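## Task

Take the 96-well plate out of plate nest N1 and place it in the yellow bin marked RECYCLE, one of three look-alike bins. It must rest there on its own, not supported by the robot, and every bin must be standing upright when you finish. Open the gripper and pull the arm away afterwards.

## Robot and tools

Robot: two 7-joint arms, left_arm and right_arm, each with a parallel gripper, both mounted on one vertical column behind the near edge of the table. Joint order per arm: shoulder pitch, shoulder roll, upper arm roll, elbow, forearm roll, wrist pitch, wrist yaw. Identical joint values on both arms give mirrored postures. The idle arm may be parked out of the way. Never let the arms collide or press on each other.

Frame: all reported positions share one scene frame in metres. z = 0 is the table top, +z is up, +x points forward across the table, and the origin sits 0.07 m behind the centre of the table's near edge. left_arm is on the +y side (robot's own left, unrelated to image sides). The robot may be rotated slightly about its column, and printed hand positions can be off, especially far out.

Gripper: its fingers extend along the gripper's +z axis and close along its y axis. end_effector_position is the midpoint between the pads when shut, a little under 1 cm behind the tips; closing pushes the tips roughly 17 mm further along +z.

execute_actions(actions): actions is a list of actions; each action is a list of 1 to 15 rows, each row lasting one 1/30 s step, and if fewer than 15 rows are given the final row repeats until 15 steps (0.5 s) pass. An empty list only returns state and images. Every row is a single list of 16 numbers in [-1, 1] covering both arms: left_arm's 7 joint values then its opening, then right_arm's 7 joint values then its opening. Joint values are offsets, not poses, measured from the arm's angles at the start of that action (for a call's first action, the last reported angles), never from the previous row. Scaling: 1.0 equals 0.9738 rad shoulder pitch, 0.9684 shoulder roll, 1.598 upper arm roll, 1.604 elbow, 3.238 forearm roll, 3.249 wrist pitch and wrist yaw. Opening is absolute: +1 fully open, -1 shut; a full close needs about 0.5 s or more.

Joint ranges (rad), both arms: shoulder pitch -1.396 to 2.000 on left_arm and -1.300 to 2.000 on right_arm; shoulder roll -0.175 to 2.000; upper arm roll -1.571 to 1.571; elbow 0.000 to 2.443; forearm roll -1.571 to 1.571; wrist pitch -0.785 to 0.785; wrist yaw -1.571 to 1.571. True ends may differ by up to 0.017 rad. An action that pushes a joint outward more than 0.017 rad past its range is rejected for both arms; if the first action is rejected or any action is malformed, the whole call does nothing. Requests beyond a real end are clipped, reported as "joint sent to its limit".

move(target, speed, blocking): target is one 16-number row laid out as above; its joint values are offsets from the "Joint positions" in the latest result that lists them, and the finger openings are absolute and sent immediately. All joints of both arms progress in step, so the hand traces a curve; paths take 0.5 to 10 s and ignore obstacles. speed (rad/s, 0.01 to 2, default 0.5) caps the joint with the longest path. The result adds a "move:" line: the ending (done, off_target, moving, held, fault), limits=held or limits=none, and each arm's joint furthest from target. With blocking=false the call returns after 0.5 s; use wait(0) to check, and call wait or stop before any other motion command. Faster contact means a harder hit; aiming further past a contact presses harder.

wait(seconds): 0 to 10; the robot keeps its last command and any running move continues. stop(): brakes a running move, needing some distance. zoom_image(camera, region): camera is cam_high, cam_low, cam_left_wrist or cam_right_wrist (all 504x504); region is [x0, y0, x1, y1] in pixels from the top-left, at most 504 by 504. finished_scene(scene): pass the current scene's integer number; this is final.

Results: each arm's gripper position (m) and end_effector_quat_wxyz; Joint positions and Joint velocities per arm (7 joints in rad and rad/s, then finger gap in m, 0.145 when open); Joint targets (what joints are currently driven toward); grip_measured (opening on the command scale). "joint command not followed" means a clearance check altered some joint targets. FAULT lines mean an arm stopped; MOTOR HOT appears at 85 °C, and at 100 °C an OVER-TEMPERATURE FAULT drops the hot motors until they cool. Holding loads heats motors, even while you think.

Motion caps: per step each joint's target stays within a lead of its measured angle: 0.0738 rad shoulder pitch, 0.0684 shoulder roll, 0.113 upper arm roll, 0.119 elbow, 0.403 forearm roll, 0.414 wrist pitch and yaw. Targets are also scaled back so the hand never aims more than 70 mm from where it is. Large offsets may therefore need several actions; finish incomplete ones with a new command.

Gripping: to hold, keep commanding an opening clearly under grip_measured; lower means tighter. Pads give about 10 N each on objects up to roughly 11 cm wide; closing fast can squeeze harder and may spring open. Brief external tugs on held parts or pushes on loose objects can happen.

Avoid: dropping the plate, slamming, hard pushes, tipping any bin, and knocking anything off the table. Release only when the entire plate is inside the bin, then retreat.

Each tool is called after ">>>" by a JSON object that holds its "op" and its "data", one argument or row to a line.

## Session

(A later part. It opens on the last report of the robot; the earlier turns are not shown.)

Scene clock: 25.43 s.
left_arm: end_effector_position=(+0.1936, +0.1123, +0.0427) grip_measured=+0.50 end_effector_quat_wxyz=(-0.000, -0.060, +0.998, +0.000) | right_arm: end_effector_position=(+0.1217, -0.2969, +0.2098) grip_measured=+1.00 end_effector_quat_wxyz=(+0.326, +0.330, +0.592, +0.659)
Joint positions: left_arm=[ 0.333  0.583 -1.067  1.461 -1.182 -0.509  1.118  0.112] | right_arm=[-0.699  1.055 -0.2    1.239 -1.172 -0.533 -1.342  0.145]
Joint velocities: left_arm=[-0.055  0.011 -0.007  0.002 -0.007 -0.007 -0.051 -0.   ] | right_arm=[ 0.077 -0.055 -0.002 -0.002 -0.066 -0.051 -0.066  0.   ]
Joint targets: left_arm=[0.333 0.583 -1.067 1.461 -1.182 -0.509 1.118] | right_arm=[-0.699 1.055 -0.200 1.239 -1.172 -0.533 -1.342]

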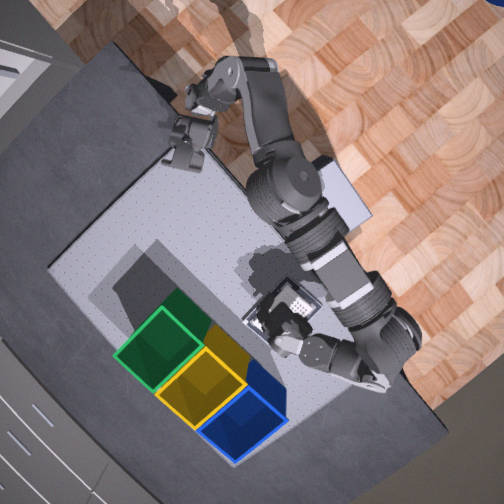

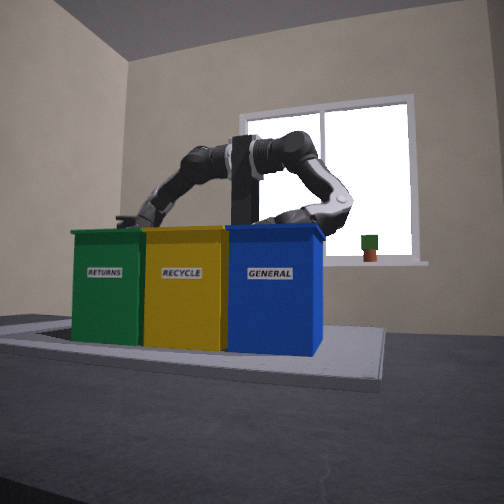

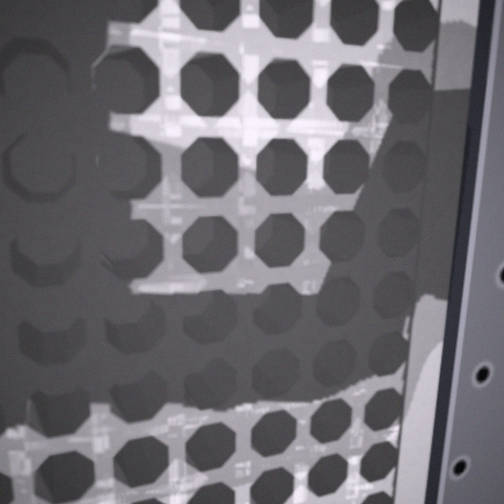

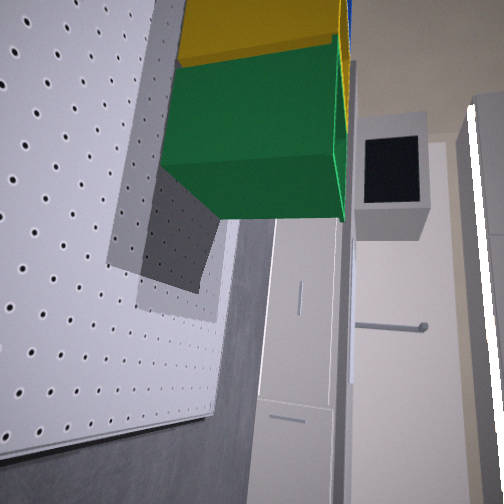

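>>> {"op": "move", "data": {
  "target": [-0.0051,-0.0367,-0.0069,-0.0536,-0.0161,-0.0015,-0.0212,0.5,0,0,0,0,0,0,0,1],
  "speed": 0.2
}}

Scene clock: 26.97 s.
left_arm: end_effector_position=(+0.1954, +0.1127, +0.0285) grip_measured=+0.50 end_effector_quat_wxyz=(+0.002, -0.062, +0.998, +0.001) | right_arm: end_effector_position=(+0.1217, -0.2969, +0.2098) grip_measured=+1.00 end_effector_quat_wxyz=(+0.326, +0.330, +0.592, +0.659)
Joint positions: left_arm=[ 0.33   0.549 -1.075  1.378 -1.233 -0.511  1.055  0.112] | right_arm=[-0.699  1.055 -0.2    1.239 -1.172 -0.533 -1.342  0.145]
Joint velocities: left_arm=[-0.011 -0.033  0.002 -0.002  0.007  0.022 -0.051  0.   ] | right_arm=[ 0.033 -0.011  0.002 -0.002  0.022 -0.081 -0.051  0.   ]
Joint targets: left_arm=[0.328 0.547 -1.078 1.375 -1.234 -0.513 1.049] | right_arm=[-0.699 1.055 -0.200 1.239 -1.172 -0.533 -1.342]
move: done; limits=none; left_arm: farthest joint: the wrist yaw, 0.006 radians from its target (0.069 radians at the start); right_arm: farthest joint: the shoulder pitch, 0.000 radians from its target (0.000 radians at the start)

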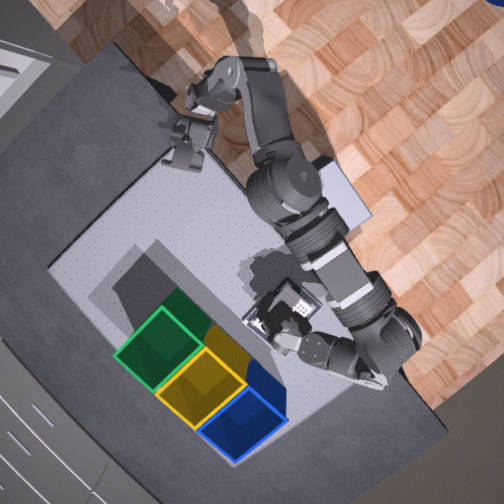

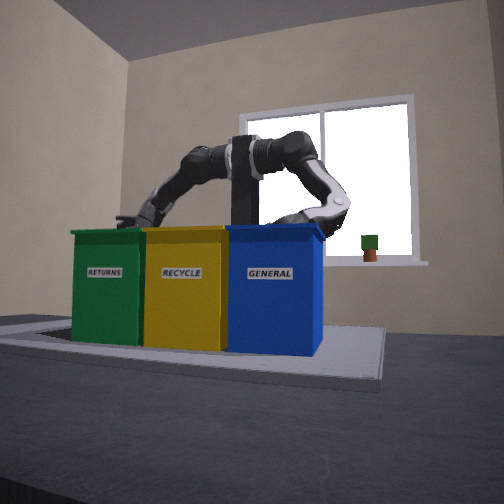

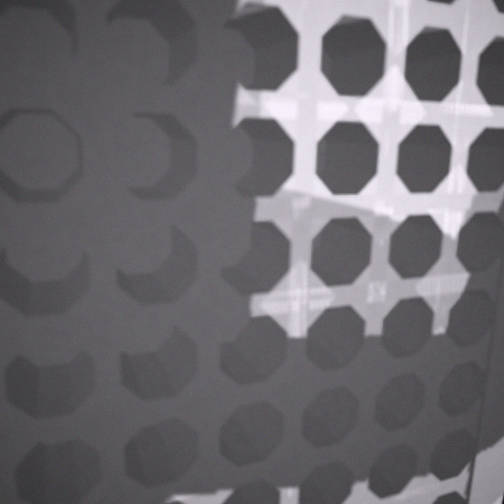

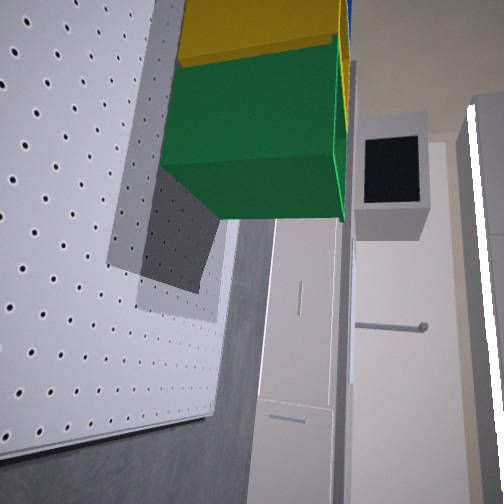

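>>> {"op": "zoom_image", "data": {
  "camera": "cam_high",
  "region": [240, 270, 330, 360]
}}

>>> {"op": "execute_actions", "data": {
  "actions": [
    [[0,0,0,0,0,0,0,0.4,0,0,0,0,0,0,0,1],[0,0,0,0,0,0,0,0.36,0,0,0,0,0,0,0,1],[0,0,0,0,0,0,0,0.32,0,0,0,0,0,0,0,1],[0,0,0,0,0,0,0,0.28,0,0,0,0,0,0,0,1],[0,0,0,0,0,0,0,0.24,0,0,0,0,0,0,0,1],[0,0,0,0,0,0,0,0.2,0,0,0,0,0,0,0,1],[0,0,0,0,0,0,0,0.17,0,0,0,0,0,0,0,1],[0,0,0,0,0,0,0,0.14,0,0,0,0,0,0,0,1],[0,0,0,0,0,0,0,0.11,0,0,0,0,0,0,0,1],[0,0,0,0,0,0,0,0.08,0,0,0,0,0,0,0,1],[0,0,0,0,0,0,0,0.05,0,0,0,0,0,0,0,1],[0,0,0,0,0,0,0,0.03,0,0,0,0,0,0,0,1]]
  ]
}}

Region (240, 270, 330, 360) of cam_high's 504x504 image, scaled by 5.600, with more detail than that image has.

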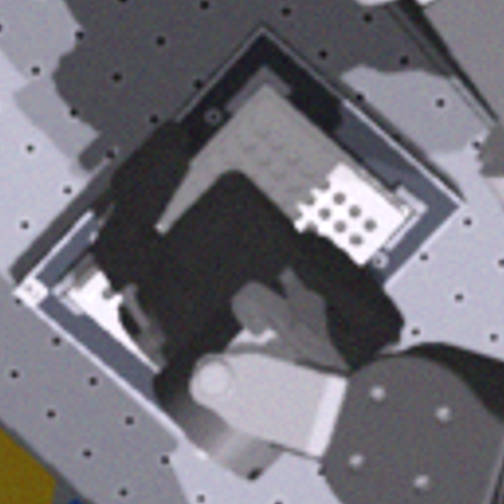

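Scene clock: 27.83 s.
left_arm: end_effector_position=(+0.1954, +0.1112, +0.0288) grip_measured=+0.13 end_effector_quat_wxyz=(+0.002, -0.062, +0.998, -0.002) | right_arm: end_effector_position=(+0.1217, -0.2969, +0.2098) grip_measured=+1.00 end_effector_quat_wxyz=(+0.326, +0.330, +0.592, +0.659)
Joint positions: left_arm=[ 0.331  0.547 -1.075  1.379 -1.231 -0.511  1.052  0.085] | right_arm=[-0.699  1.055 -0.2    1.239 -1.172 -0.533 -1.342  0.145]
Joint velocities: left_arm=[-0.055  0.033 -0.017  0.007  0.022  0.007 -0.037  0.   ] | right_arm=[-0.077 -0.033  0.002 -0.012 -0.007 -0.066 -0.007 -0.   ]
Joint targets: left_arm=[0.330 0.548 -1.075 1.378 -1.233 -0.511 1.055] | right_arm=[-0.699 1.055 -0.200 1.239 -1.172 -0.533 -1.342]

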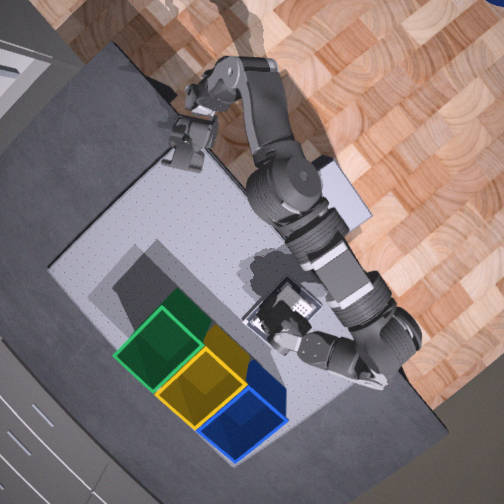

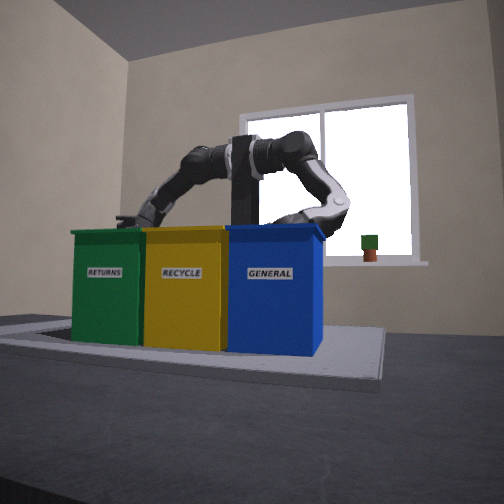

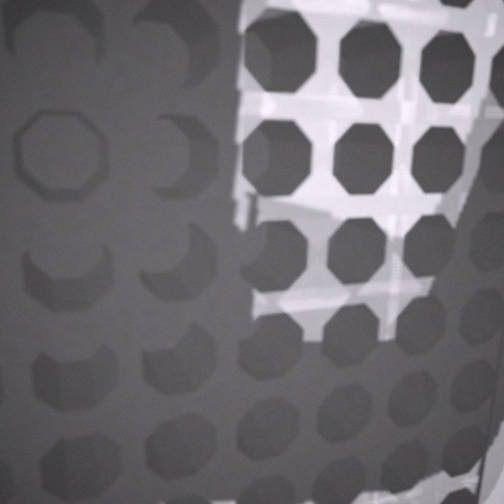

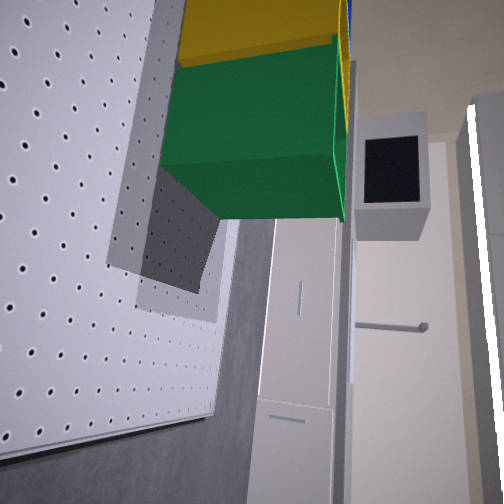

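>>> {"op": "execute_actions", "data": {
  "actions": [
    [[0,0,0,0,0,0,0,0.3,0,0,0,0,0,0,0,1],[0,0,0,0,0,0,0,0.3,0,0,0,0,0,0,0,1],[0,0,0,0,0,0,0,0.3,0,0,0,0,0,0,0,1],[0,0,0,0,0,0,0,0.3,0,0,0,0,0,0,0,1],[-0.0005,-0.002,-0.0005,-0.0028,-0.0008,-0.0001,-0.0012,0.3,0,0,0,0,0,0,0,1],[-0.001,-0.004,-0.001,-0.0057,-0.0016,-0.0003,-0.0025,0.3,0,0,0,0,0,0,0,1],[-0.0015,-0.006,-0.0016,-0.0086,-0.0024,-0.0004,-0.0037,0.3,0,0,0,0,0,0,0,1],[-0.002,-0.008,-0.0022,-0.0114,-0.0032,-0.0005,-0.0049,0.3,0,0,0,0,0,0,0,1],[-0.0026,-0.01,-0.0027,-0.0143,-0.004,-0.0006,-0.0061,0.3,0,0,0,0,0,0,0,1],[-0.0031,-0.012,-0.0032,-0.0171,-0.0048,-0.0008,-0.0074,0.3,0,0,0,0,0,0,0,1],[-0.0036,-0.0141,-0.0038,-0.02,-0.0056,-0.0009,-0.0086,0.3,0,0,0,0,0,0,0,1]]
  ]
}}

Scene clock: 28.80 s.
left_arm: end_effector_position=(+0.1955, +0.1116, +0.0257) grip_measured=+0.31 end_effector_quat_wxyz=(-0.000, -0.061, +0.998, +0.002) | right_arm: end_effector_position=(+0.1217, -0.2969, +0.2098) grip_measured=+1.00 end_effector_quat_wxyz=(+0.326, +0.330, +0.592, +0.659)
Joint positions: left_arm=[ 0.331  0.536 -1.075  1.357 -1.239 -0.517  1.049  0.098] | right_arm=[-0.699  1.055 -0.2    1.239 -1.172 -0.533 -1.342  0.145]
Joint velocities: left_arm=[-0.033 -0.011 -0.017 -0.007  0.022 -0.051  0.022 -0.   ] | right_arm=[ 0.055 -0.055 -0.017  0.012 -0.022  0.095  0.081  0.   ]
Joint targets: left_arm=[0.327 0.533 -1.081 1.346 -1.249 -0.514 1.024] | right_arm=[-0.699 1.055 -0.200 1.239 -1.172 -0.533 -1.342]

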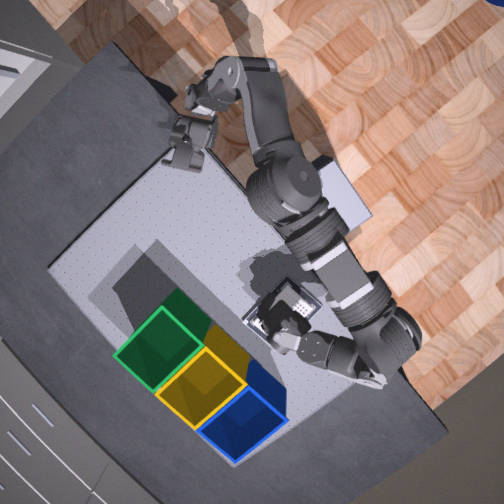

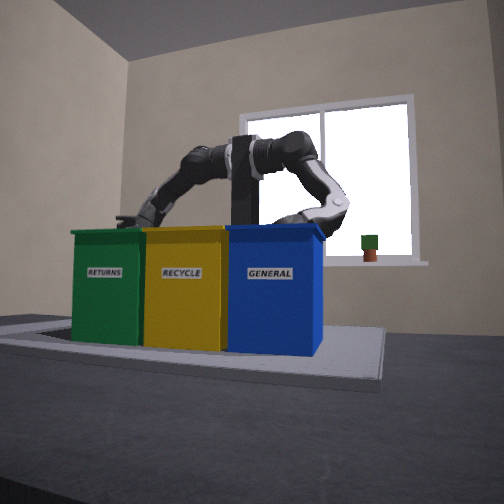

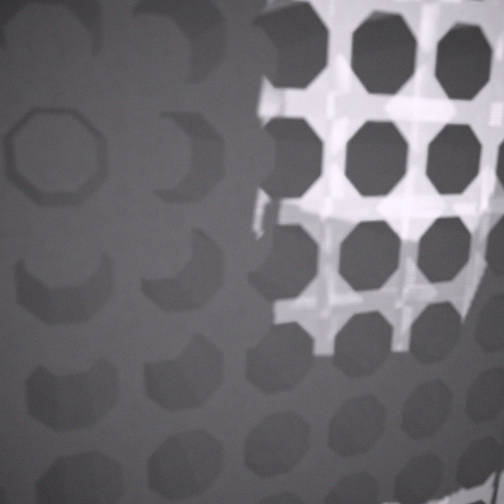

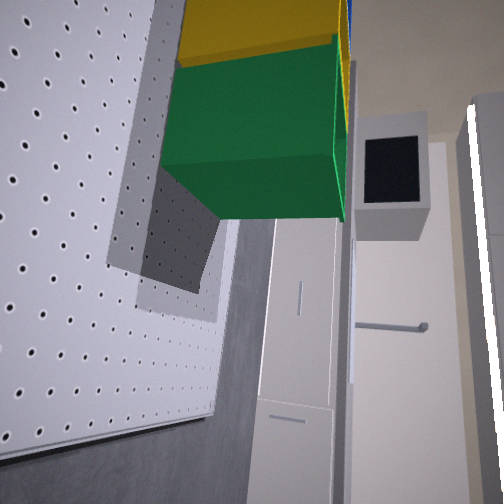

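>>> {"op": "execute_actions", "data": {
  "actions": []
}}

Scene clock: 28.93 s.
left_arm: end_effector_position=(+0.1955, +0.1116, +0.0257) grip_measured=+0.31 end_effector_quat_wxyz=(-0.000, -0.061, +0.998, +0.002) | right_arm: end_effector_position=(+0.1217, -0.2969, +0.2098) grip_measured=+1.00 end_effector_quat_wxyz=(+0.326, +0.330, +0.592, +0.659)
Joint positions: left_arm=[ 0.331  0.536 -1.075  1.357 -1.239 -0.517  1.049  0.098] | right_arm=[-0.699  1.055 -0.2    1.239 -1.172 -0.533 -1.342  0.145]
Joint velocities: left_arm=[-0.055 -0.011 -0.017  0.002  0.051 -0.139  0.022 -0.   ] | right_arm=[-0.033 -0.121 -0.002 -0.012 -0.125 -0.022 -0.037 -0.   ]
Joint targets: left_arm=[0.327 0.533 -1.081 1.346 -1.249 -0.514 1.024] | right_arm=[-0.699 1.055 -0.200 1.239 -1.172 -0.533 -1.342]

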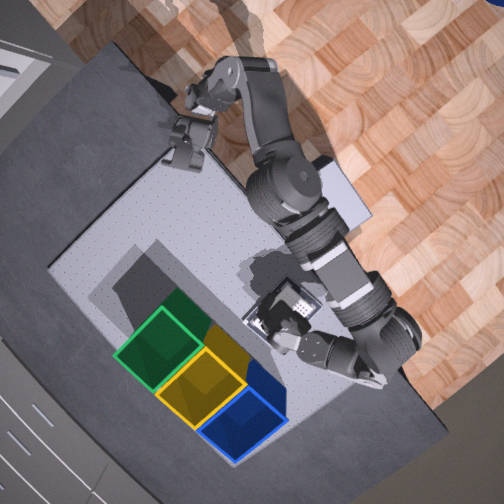

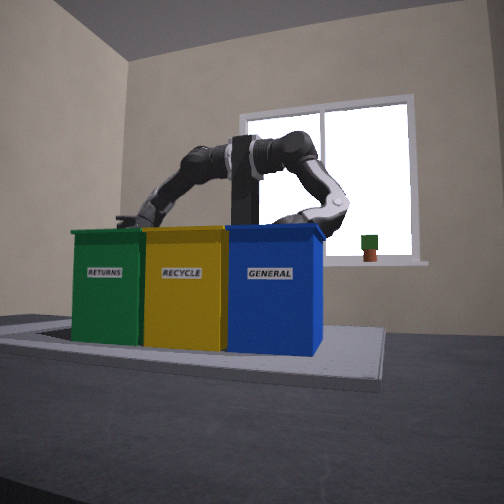

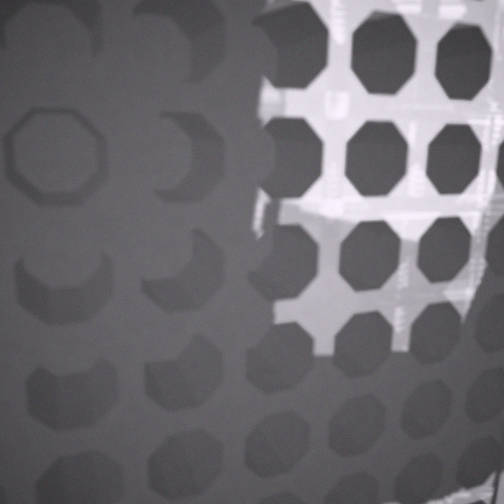

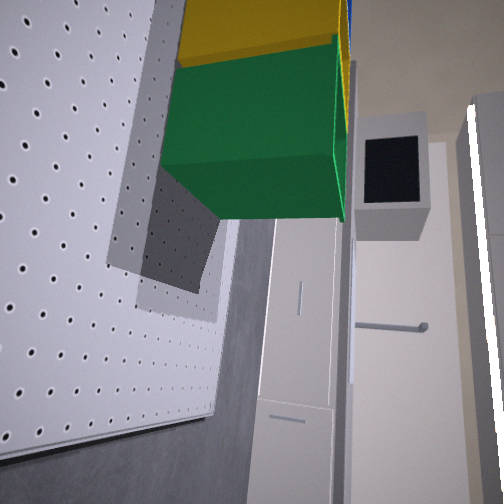

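>>> {"op": "execute_actions", "data": {
  "actions": [
    [[0,0.004,0,0.004,0.0005,0.0005,0.0001,0.3,0,0,0,0,0,0,0,1],[0,0.007,0,0.007,0.001,0.001,0.0002,0.3,0,0,0,0,0,0,0,1],[0,0.0103,0,0.0106,0.0015,0.0015,0.0003,0.3,0,0,0,0,0,0,0,1],[0,0.0103,0,0.0106,0.0015,0.0015,0.0003,0.28,0,0,0,0,0,0,0,1],[0,0.0103,0,0.0106,0.0015,0.0015,0.0003,0.25,0,0,0,0,0,0,0,1],[0,0.0103,0,0.0106,0.0015,0.0015,0.0003,0.22,0,0,0,0,0,0,0,1],[0,0.0103,0,0.0106,0.0015,0.0015,0.0003,0.19,0,0,0,0,0,0,0,1],[0,0.0103,0,0.0106,0.0015,0.0015,0.0003,0.16,0,0,0,0,0,0,0,1],[0,0.0103,0,0.0106,0.0015,0.0015,0.0003,0.13,0,0,0,0,0,0,0,1],[0,0.0103,0,0.0106,0.0015,0.0015,0.0003,0.10,0,0,0,0,0,0,0,1],[0,0.0103,0,0.0106,0.0015,0.0015,0.0003,0.05,0,0,0,0,0,0,0,1],[0,0.0103,0,0.0106,0.0015,0.0015,0.0003,-0.02,0,0,0,0,0,0,0,1],[0,0.0103,0,0.0106,0.0015,0.0015,0.0003,-0.1,0,0,0,0,0,0,0,1],[0,0.0103,0,0.0106,0.0015,0.0015,0.0003,-0.2,0,0,0,0,0,0,0,1],[0,0.0103,0,0.0106,0.0015,0.0015,0.0003,-0.3,0,0,0,0,0,0,0,1]]
  ]
}}

Scene clock: 29.90 s.
left_arm: end_effector_position=(+0.1960, +0.1111, +0.0287) grip_measured=+0.13 end_effector_quat_wxyz=(+0.002, -0.060, +0.998, -0.001) | right_arm: end_effector_position=(+0.1217, -0.2969, +0.2098) grip_measured=+1.00 end_effector_quat_wxyz=(+0.326, +0.330, +0.592, +0.659)
Joint positions: left_arm=[ 0.332  0.545 -1.075  1.376 -1.235 -0.515  1.052  0.085] | right_arm=[-0.699  1.055 -0.2    1.239 -1.172 -0.533 -1.342  0.145]
Joint velocities: left_arm=[ 0.011 -0.033 -0.002  0.007  0.037 -0.007 -0.007 -0.   ] | right_arm=[-0.055  0.011  0.002 -0.012 -0.081 -0.022 -0.051 -0.   ]
Joint targets: left_arm=[0.331 0.546 -1.075 1.374 -1.235 -0.512 1.050] | right_arm=[-0.699 1.055 -0.200 1.239 -1.172 -0.533 -1.342]

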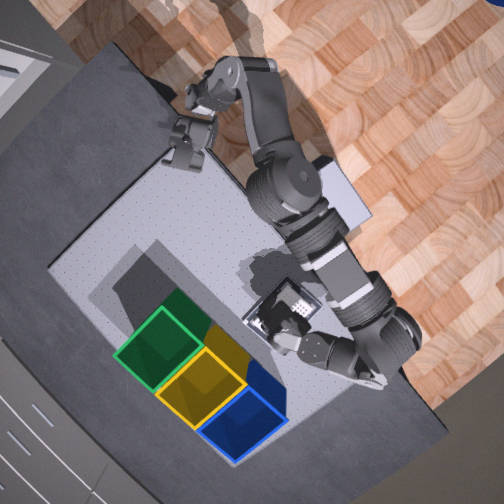

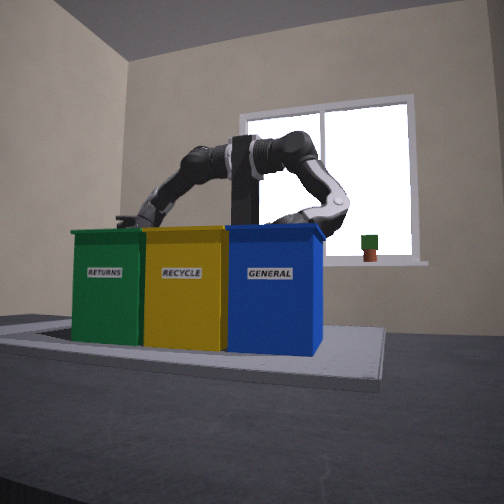

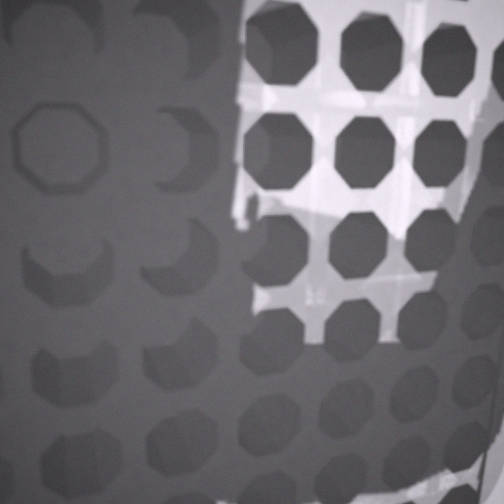

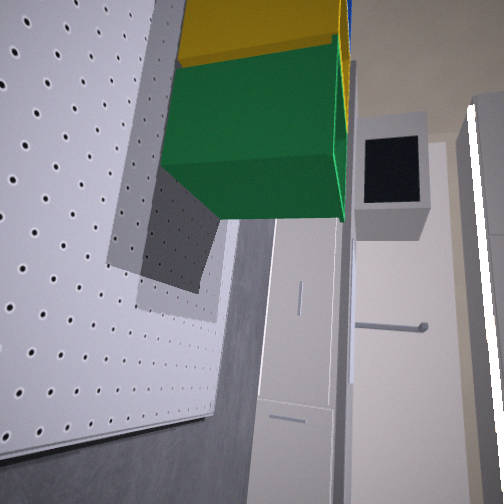

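>>> {"op": "move", "data": {
  "target": [0.0051,0.0372,0.0078,0.0542,0.0161,0.0015,0.0219,-0.3,0,0,0,0,0,0,0,1],
  "speed": 0.18
}}

Scene clock: 30.87 s.
left_arm: end_effector_position=(+0.1950, +0.1111, +0.0434) grip_measured=+0.13 end_effector_quat_wxyz=(+0.001, -0.058, +0.998, -0.002) | right_arm: end_effector_position=(+0.1217, -0.2969, +0.2098) grip_measured=+1.00 end_effector_quat_wxyz=(+0.326, +0.330, +0.592, +0.659)
Joint positions: left_arm=[ 0.336  0.58  -1.066  1.461 -1.184 -0.513  1.117  0.085] | right_arm=[-0.699  1.055 -0.2    1.239 -1.172 -0.533 -1.342  0.145]
Joint velocities: left_arm=[ 0.055  0.099  0.007  0.002 -0.051 -0.007 -0.022  0.   ] | right_arm=[ 0.055 -0.033 -0.002 -0.002 -0.051 -0.007 -0.066 -0.   ]
Joint targets: left_arm=[0.337 0.581 -1.063 1.463 -1.182 -0.510 1.123] | right_arm=[-0.699 1.055 -0.200 1.239 -1.172 -0.533 -1.342]
move: done; limits=none; left_arm: farthest joint: the wrist yaw, 0.006 radians from its target (0.071 radians at the start); right_arm: farthest joint: the shoulder pitch, 0.000 radians from its target (0.000 radians at the start)

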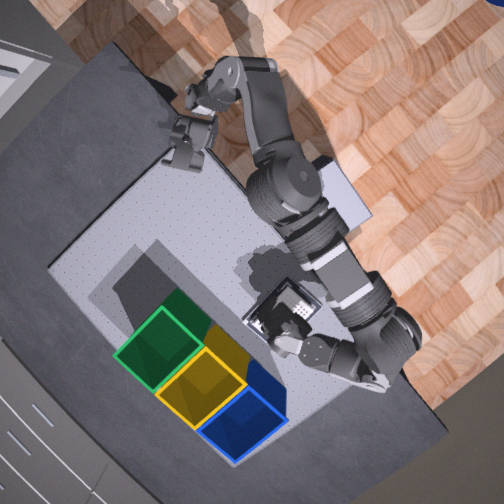

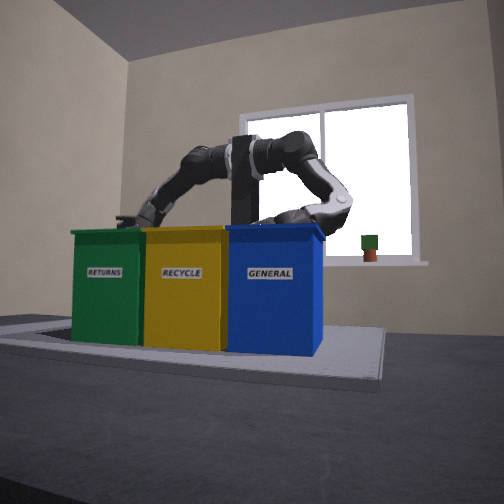

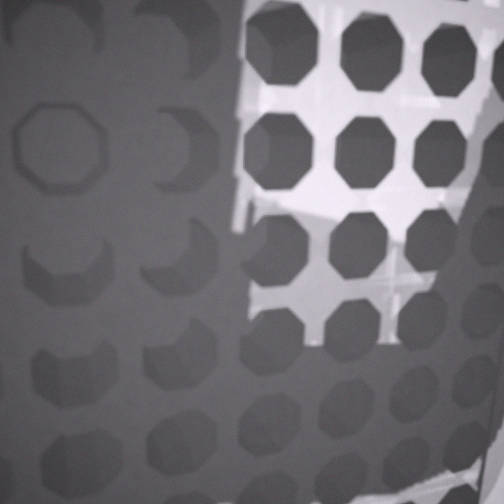

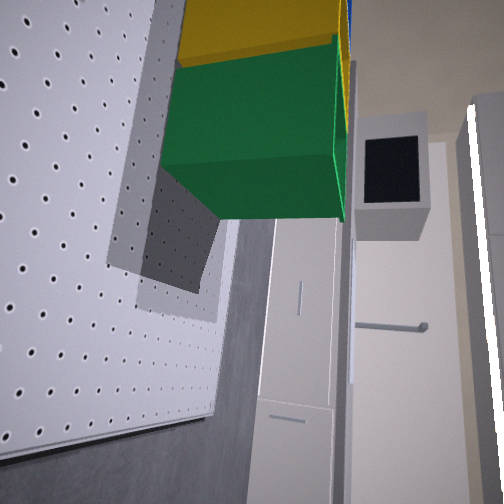

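>>> {"op": "zoom_image", "data": {
  "camera": "cam_low",
  "region": [60, 180, 360, 380]
}}

Region (60, 180, 360, 380) of cam_low's 504x504 image, scaled by 1.680, with more detail than that image has.

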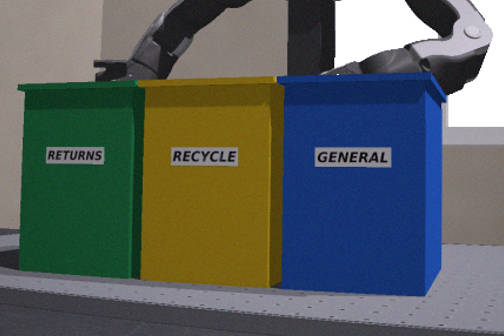

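>>> {"op": "move", "data": {
  "target": [0.3421,0.2024,-0.1173,0.2879,0.0939,0.0694,0.0893,-0.3,0,0,0,0,0,0,0,1],
  "speed": 0.9
}}

Scene clock: 35.23 s.
left_arm: end_effector_position=(+0.2155, +0.1008, +0.1526) grip_measured=+0.13 end_effector_quat_wxyz=(+0.071, -0.043, +0.997, +0.000) | right_arm: end_effector_position=(+0.1217, -0.2969, +0.2098) grip_measured=+1.00 end_effector_quat_wxyz=(+0.326, +0.330, +0.592, +0.659)
Joint positions: left_arm=[ 0.667  0.775 -1.25   1.921 -0.882 -0.29   1.402  0.085] | right_arm=[-0.699  1.055 -0.2    1.239 -1.172 -0.533 -1.342  0.145]
Joint velocities: left_arm=[ 0.011  0.011  0.012 -0.032 -0.051 -0.022 -0.007  0.   ] | right_arm=[-0.077  0.011 -0.017  0.007 -0.037 -0.022  0.007  0.   ]
Joint targets: left_arm=[0.669 0.776 -1.253 1.922 -0.880 -0.287 1.408] | right_arm=[-0.699 1.055 -0.200 1.239 -1.172 -0.533 -1.342]
move: done; limits=none; left_arm: farthest joint: the wrist yaw, 0.005 radians from its target (0.290 radians at the start); right_arm: farthest joint: the shoulder pitch, 0.000 radians from its target (0.000 radians at the start)

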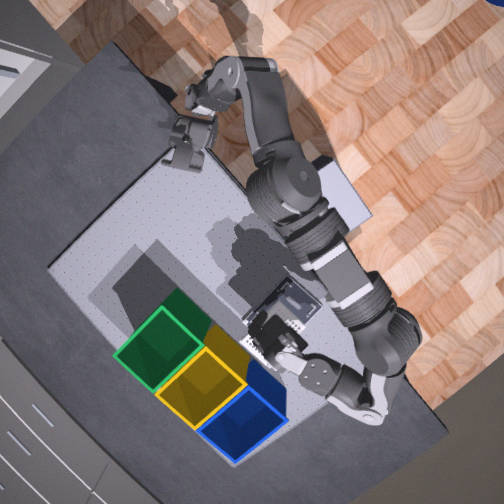

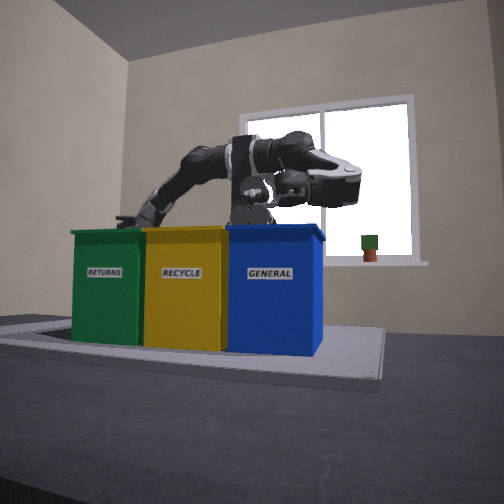

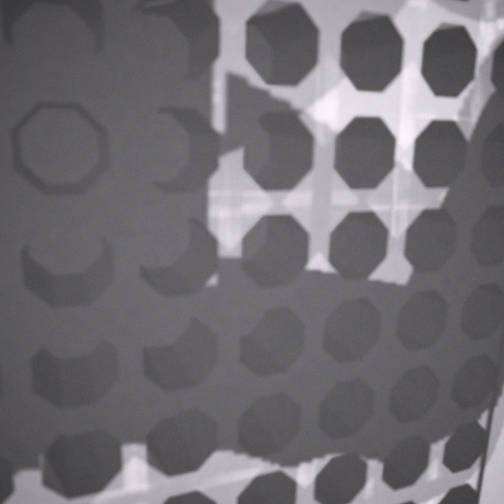

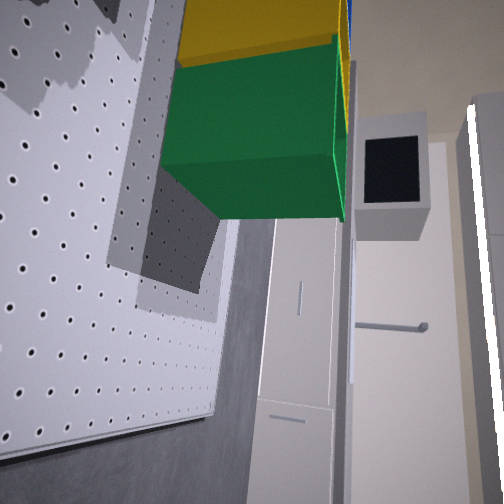

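>>> {"op": "move", "data": {
  "target": [0.5348,0.0437,-0.122,0.0641,0.0952,0.0321,0.0278,-0.3,0,0,0,0,0,0,0,1],
  "speed": 1.0
}}

Scene clock: 37.03 s.
left_arm: end_effector_position=(+0.2557, +0.0951, +0.2434) grip_measured=+0.13 end_effector_quat_wxyz=(+0.131, -0.042, +0.990, +0.001) | right_arm: end_effector_position=(+0.1217, -0.2969, +0.2098) grip_measured=+1.00 end_effector_quat_wxyz=(+0.326, +0.330, +0.592, +0.659)
Joint positions: left_arm=[ 1.186  0.816 -1.44   2.023 -0.575 -0.189  1.486  0.085] | right_arm=[-0.699  1.055 -0.2    1.239 -1.172 -0.533 -1.342  0.145]
Joint velocities: left_arm=[ 0.033 -0.011 -0.007  0.012  0.007 -0.022 -0.037 -0.   ] | right_arm=[ 0.033 -0.033  0.002  0.002 -0.037  0.037  0.051  0.   ]
Joint targets: left_arm=[1.188 0.817 -1.445 2.024 -0.573 -0.186 1.492] | right_arm=[-0.699 1.055 -0.200 1.239 -1.172 -0.533 -1.342]
move: done; limits=none; left_arm: farthest joint: the wrist yaw, 0.006 radians from its target (0.091 radians at the start); right_arm: farthest joint: the shoulder pitch, 0.000 radians from its target (0.000 radians at the start)

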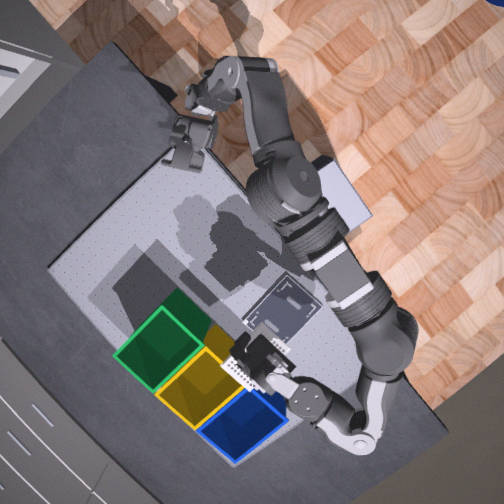

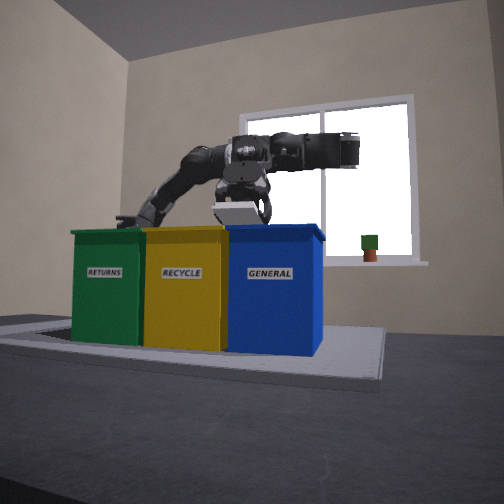

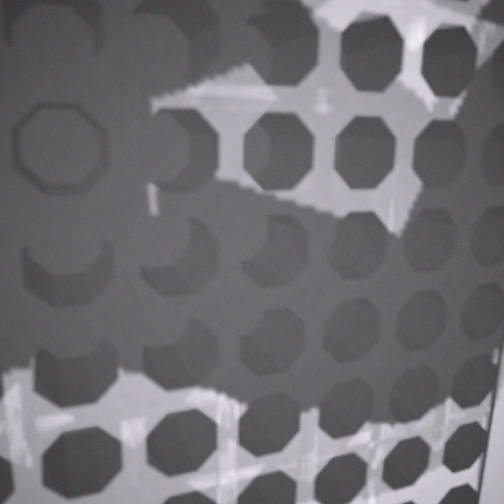

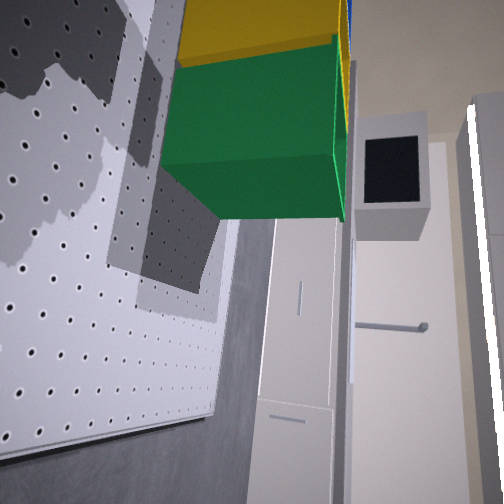

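>>> {"op": "zoom_image", "data": {
  "camera": "cam_low",
  "region": [180, 150, 300, 250]
}}

Region (180, 150, 300, 250) of cam_low's 504x504 image, scaled by 4.200, with more detail than that image has.

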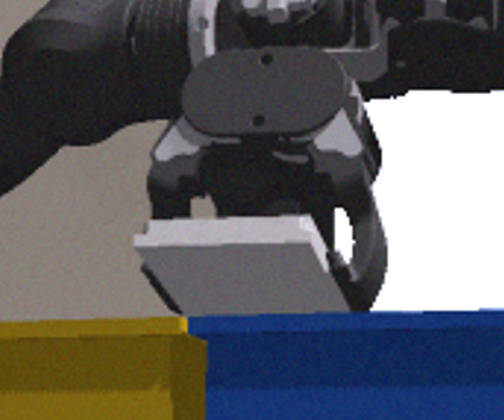

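>>> {"op": "move", "data": {
  "target": [0.1872,-0.42,-0.0369,-0.6297,-0.0155,-0.1607,-0.0973,-0.3,0,0,0,0,0,0,0,1],
  "speed": 1.2
}}

Scene clock: 38.70 s.
left_arm: end_effector_position=(+0.4122, +0.0891, +0.2415) grip_measured=+0.13 end_effector_quat_wxyz=(+0.137, -0.043, +0.990, +0.006) | right_arm: end_effector_position=(+0.1217, -0.2969, +0.2098) grip_measured=+1.00 end_effector_quat_wxyz=(+0.326, +0.330, +0.592, +0.659)
Joint positions: left_arm=[ 1.365  0.41  -1.495  1.014 -0.624 -0.708  1.176  0.085] | right_arm=[-0.699  1.055 -0.2    1.239 -1.172 -0.533 -1.342  0.145]
Joint velocities: left_arm=[-0.077  0.055  0.007  0.012 -0.051 -0.037 -0.037 -0.   ] | right_arm=[ 0.055 -0.077  0.002 -0.012 -0.037  0.007 -0.007  0.   ]
Joint targets: left_arm=[1.369 0.409 -1.499 1.013 -0.625 -0.711 1.170] | right_arm=[-0.699 1.055 -0.200 1.239 -1.172 -0.533 -1.342]
move: done; limits=none; left_arm: farthest joint: the wrist yaw, 0.006 radians from its target (0.317 radians at the start); right_arm: farthest joint: the shoulder pitch, 0.000 radians from its target (0.000 radians at the start)

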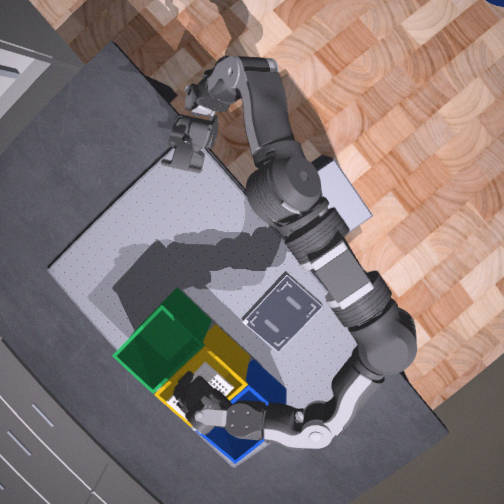

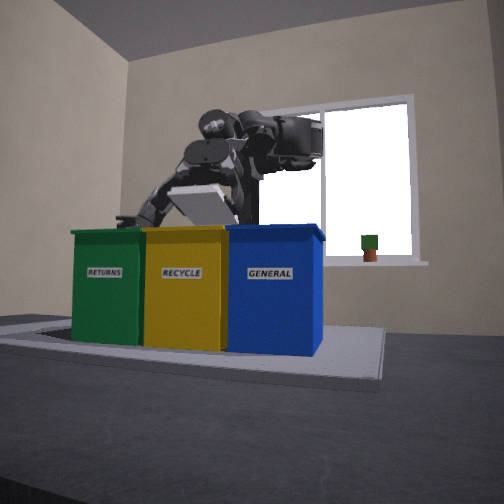

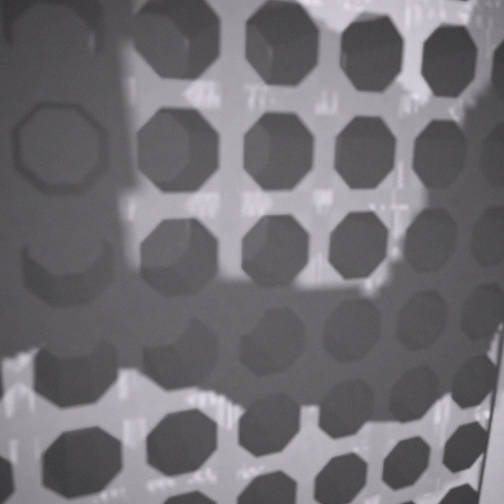

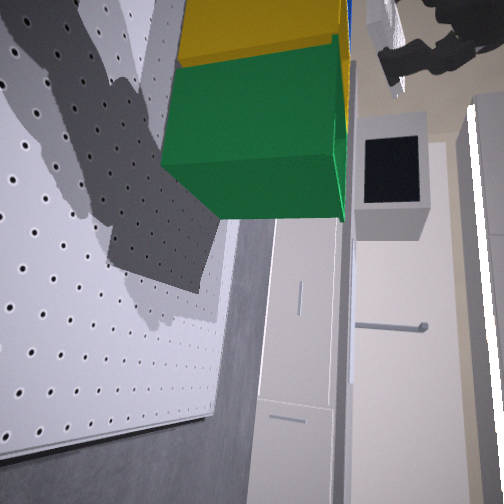

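>>> {"op": "zoom_image", "data": {
  "camera": "cam_low",
  "region": [130, 130, 270, 250]
}}

>>> {"op": "zoom_image", "data": {
  "camera": "cam_high",
  "region": [140, 330, 270, 460]
}}

>>> {"op": "zoom_image", "data": {
  "camera": "cam_right_wrist",
  "region": [320, 0, 504, 140]
}}

Region (130, 130, 270, 250) of cam_low's 504x504 image, scaled by 3.600, with more detail than that image has; it fills the top 432 rows of this view, and the rest is white.

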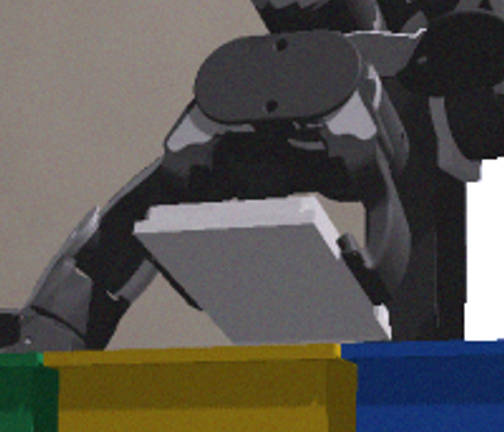

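Region (140, 330, 270, 460) of cam_high's 504x504 image, scaled by 3.877, with more detail than that image has.

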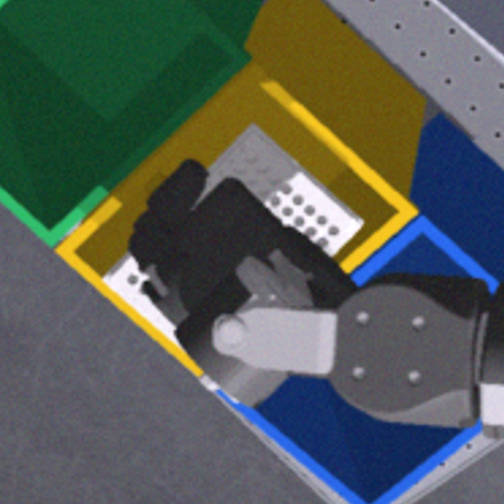

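Region (320, 0, 504, 140) of cam_right_wrist's 504x504 image, scaled by 2.739, with more detail than that image has; it fills the top 383 rows of this view, and the rest is white.

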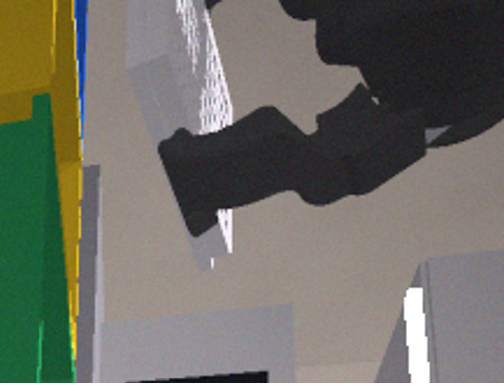

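>>> {"op": "zoom_image", "data": {
  "camera": "cam_high",
  "region": [185, 340, 255, 410]
}}

>>> {"op": "zoom_image", "data": {
  "camera": "cam_high",
  "region": [145, 365, 215, 435]
}}

Region (185, 340, 255, 410) of cam_high's 504x504 image, scaled by 7.200, with more detail than that image has.

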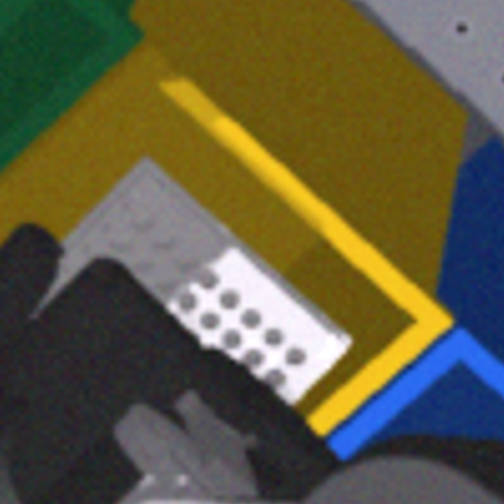

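Region (145, 365, 215, 435) of cam_high's 504x504 image, scaled by 7.200, with more detail than that image has.

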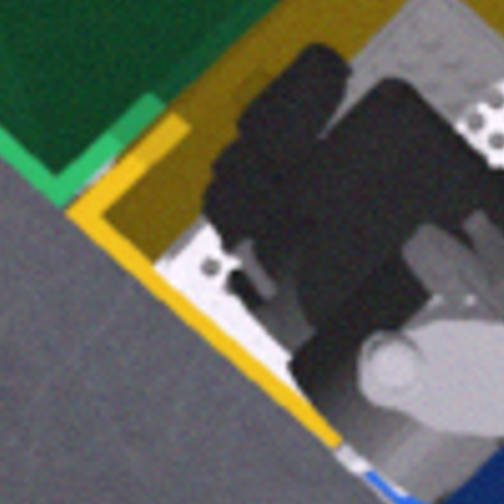

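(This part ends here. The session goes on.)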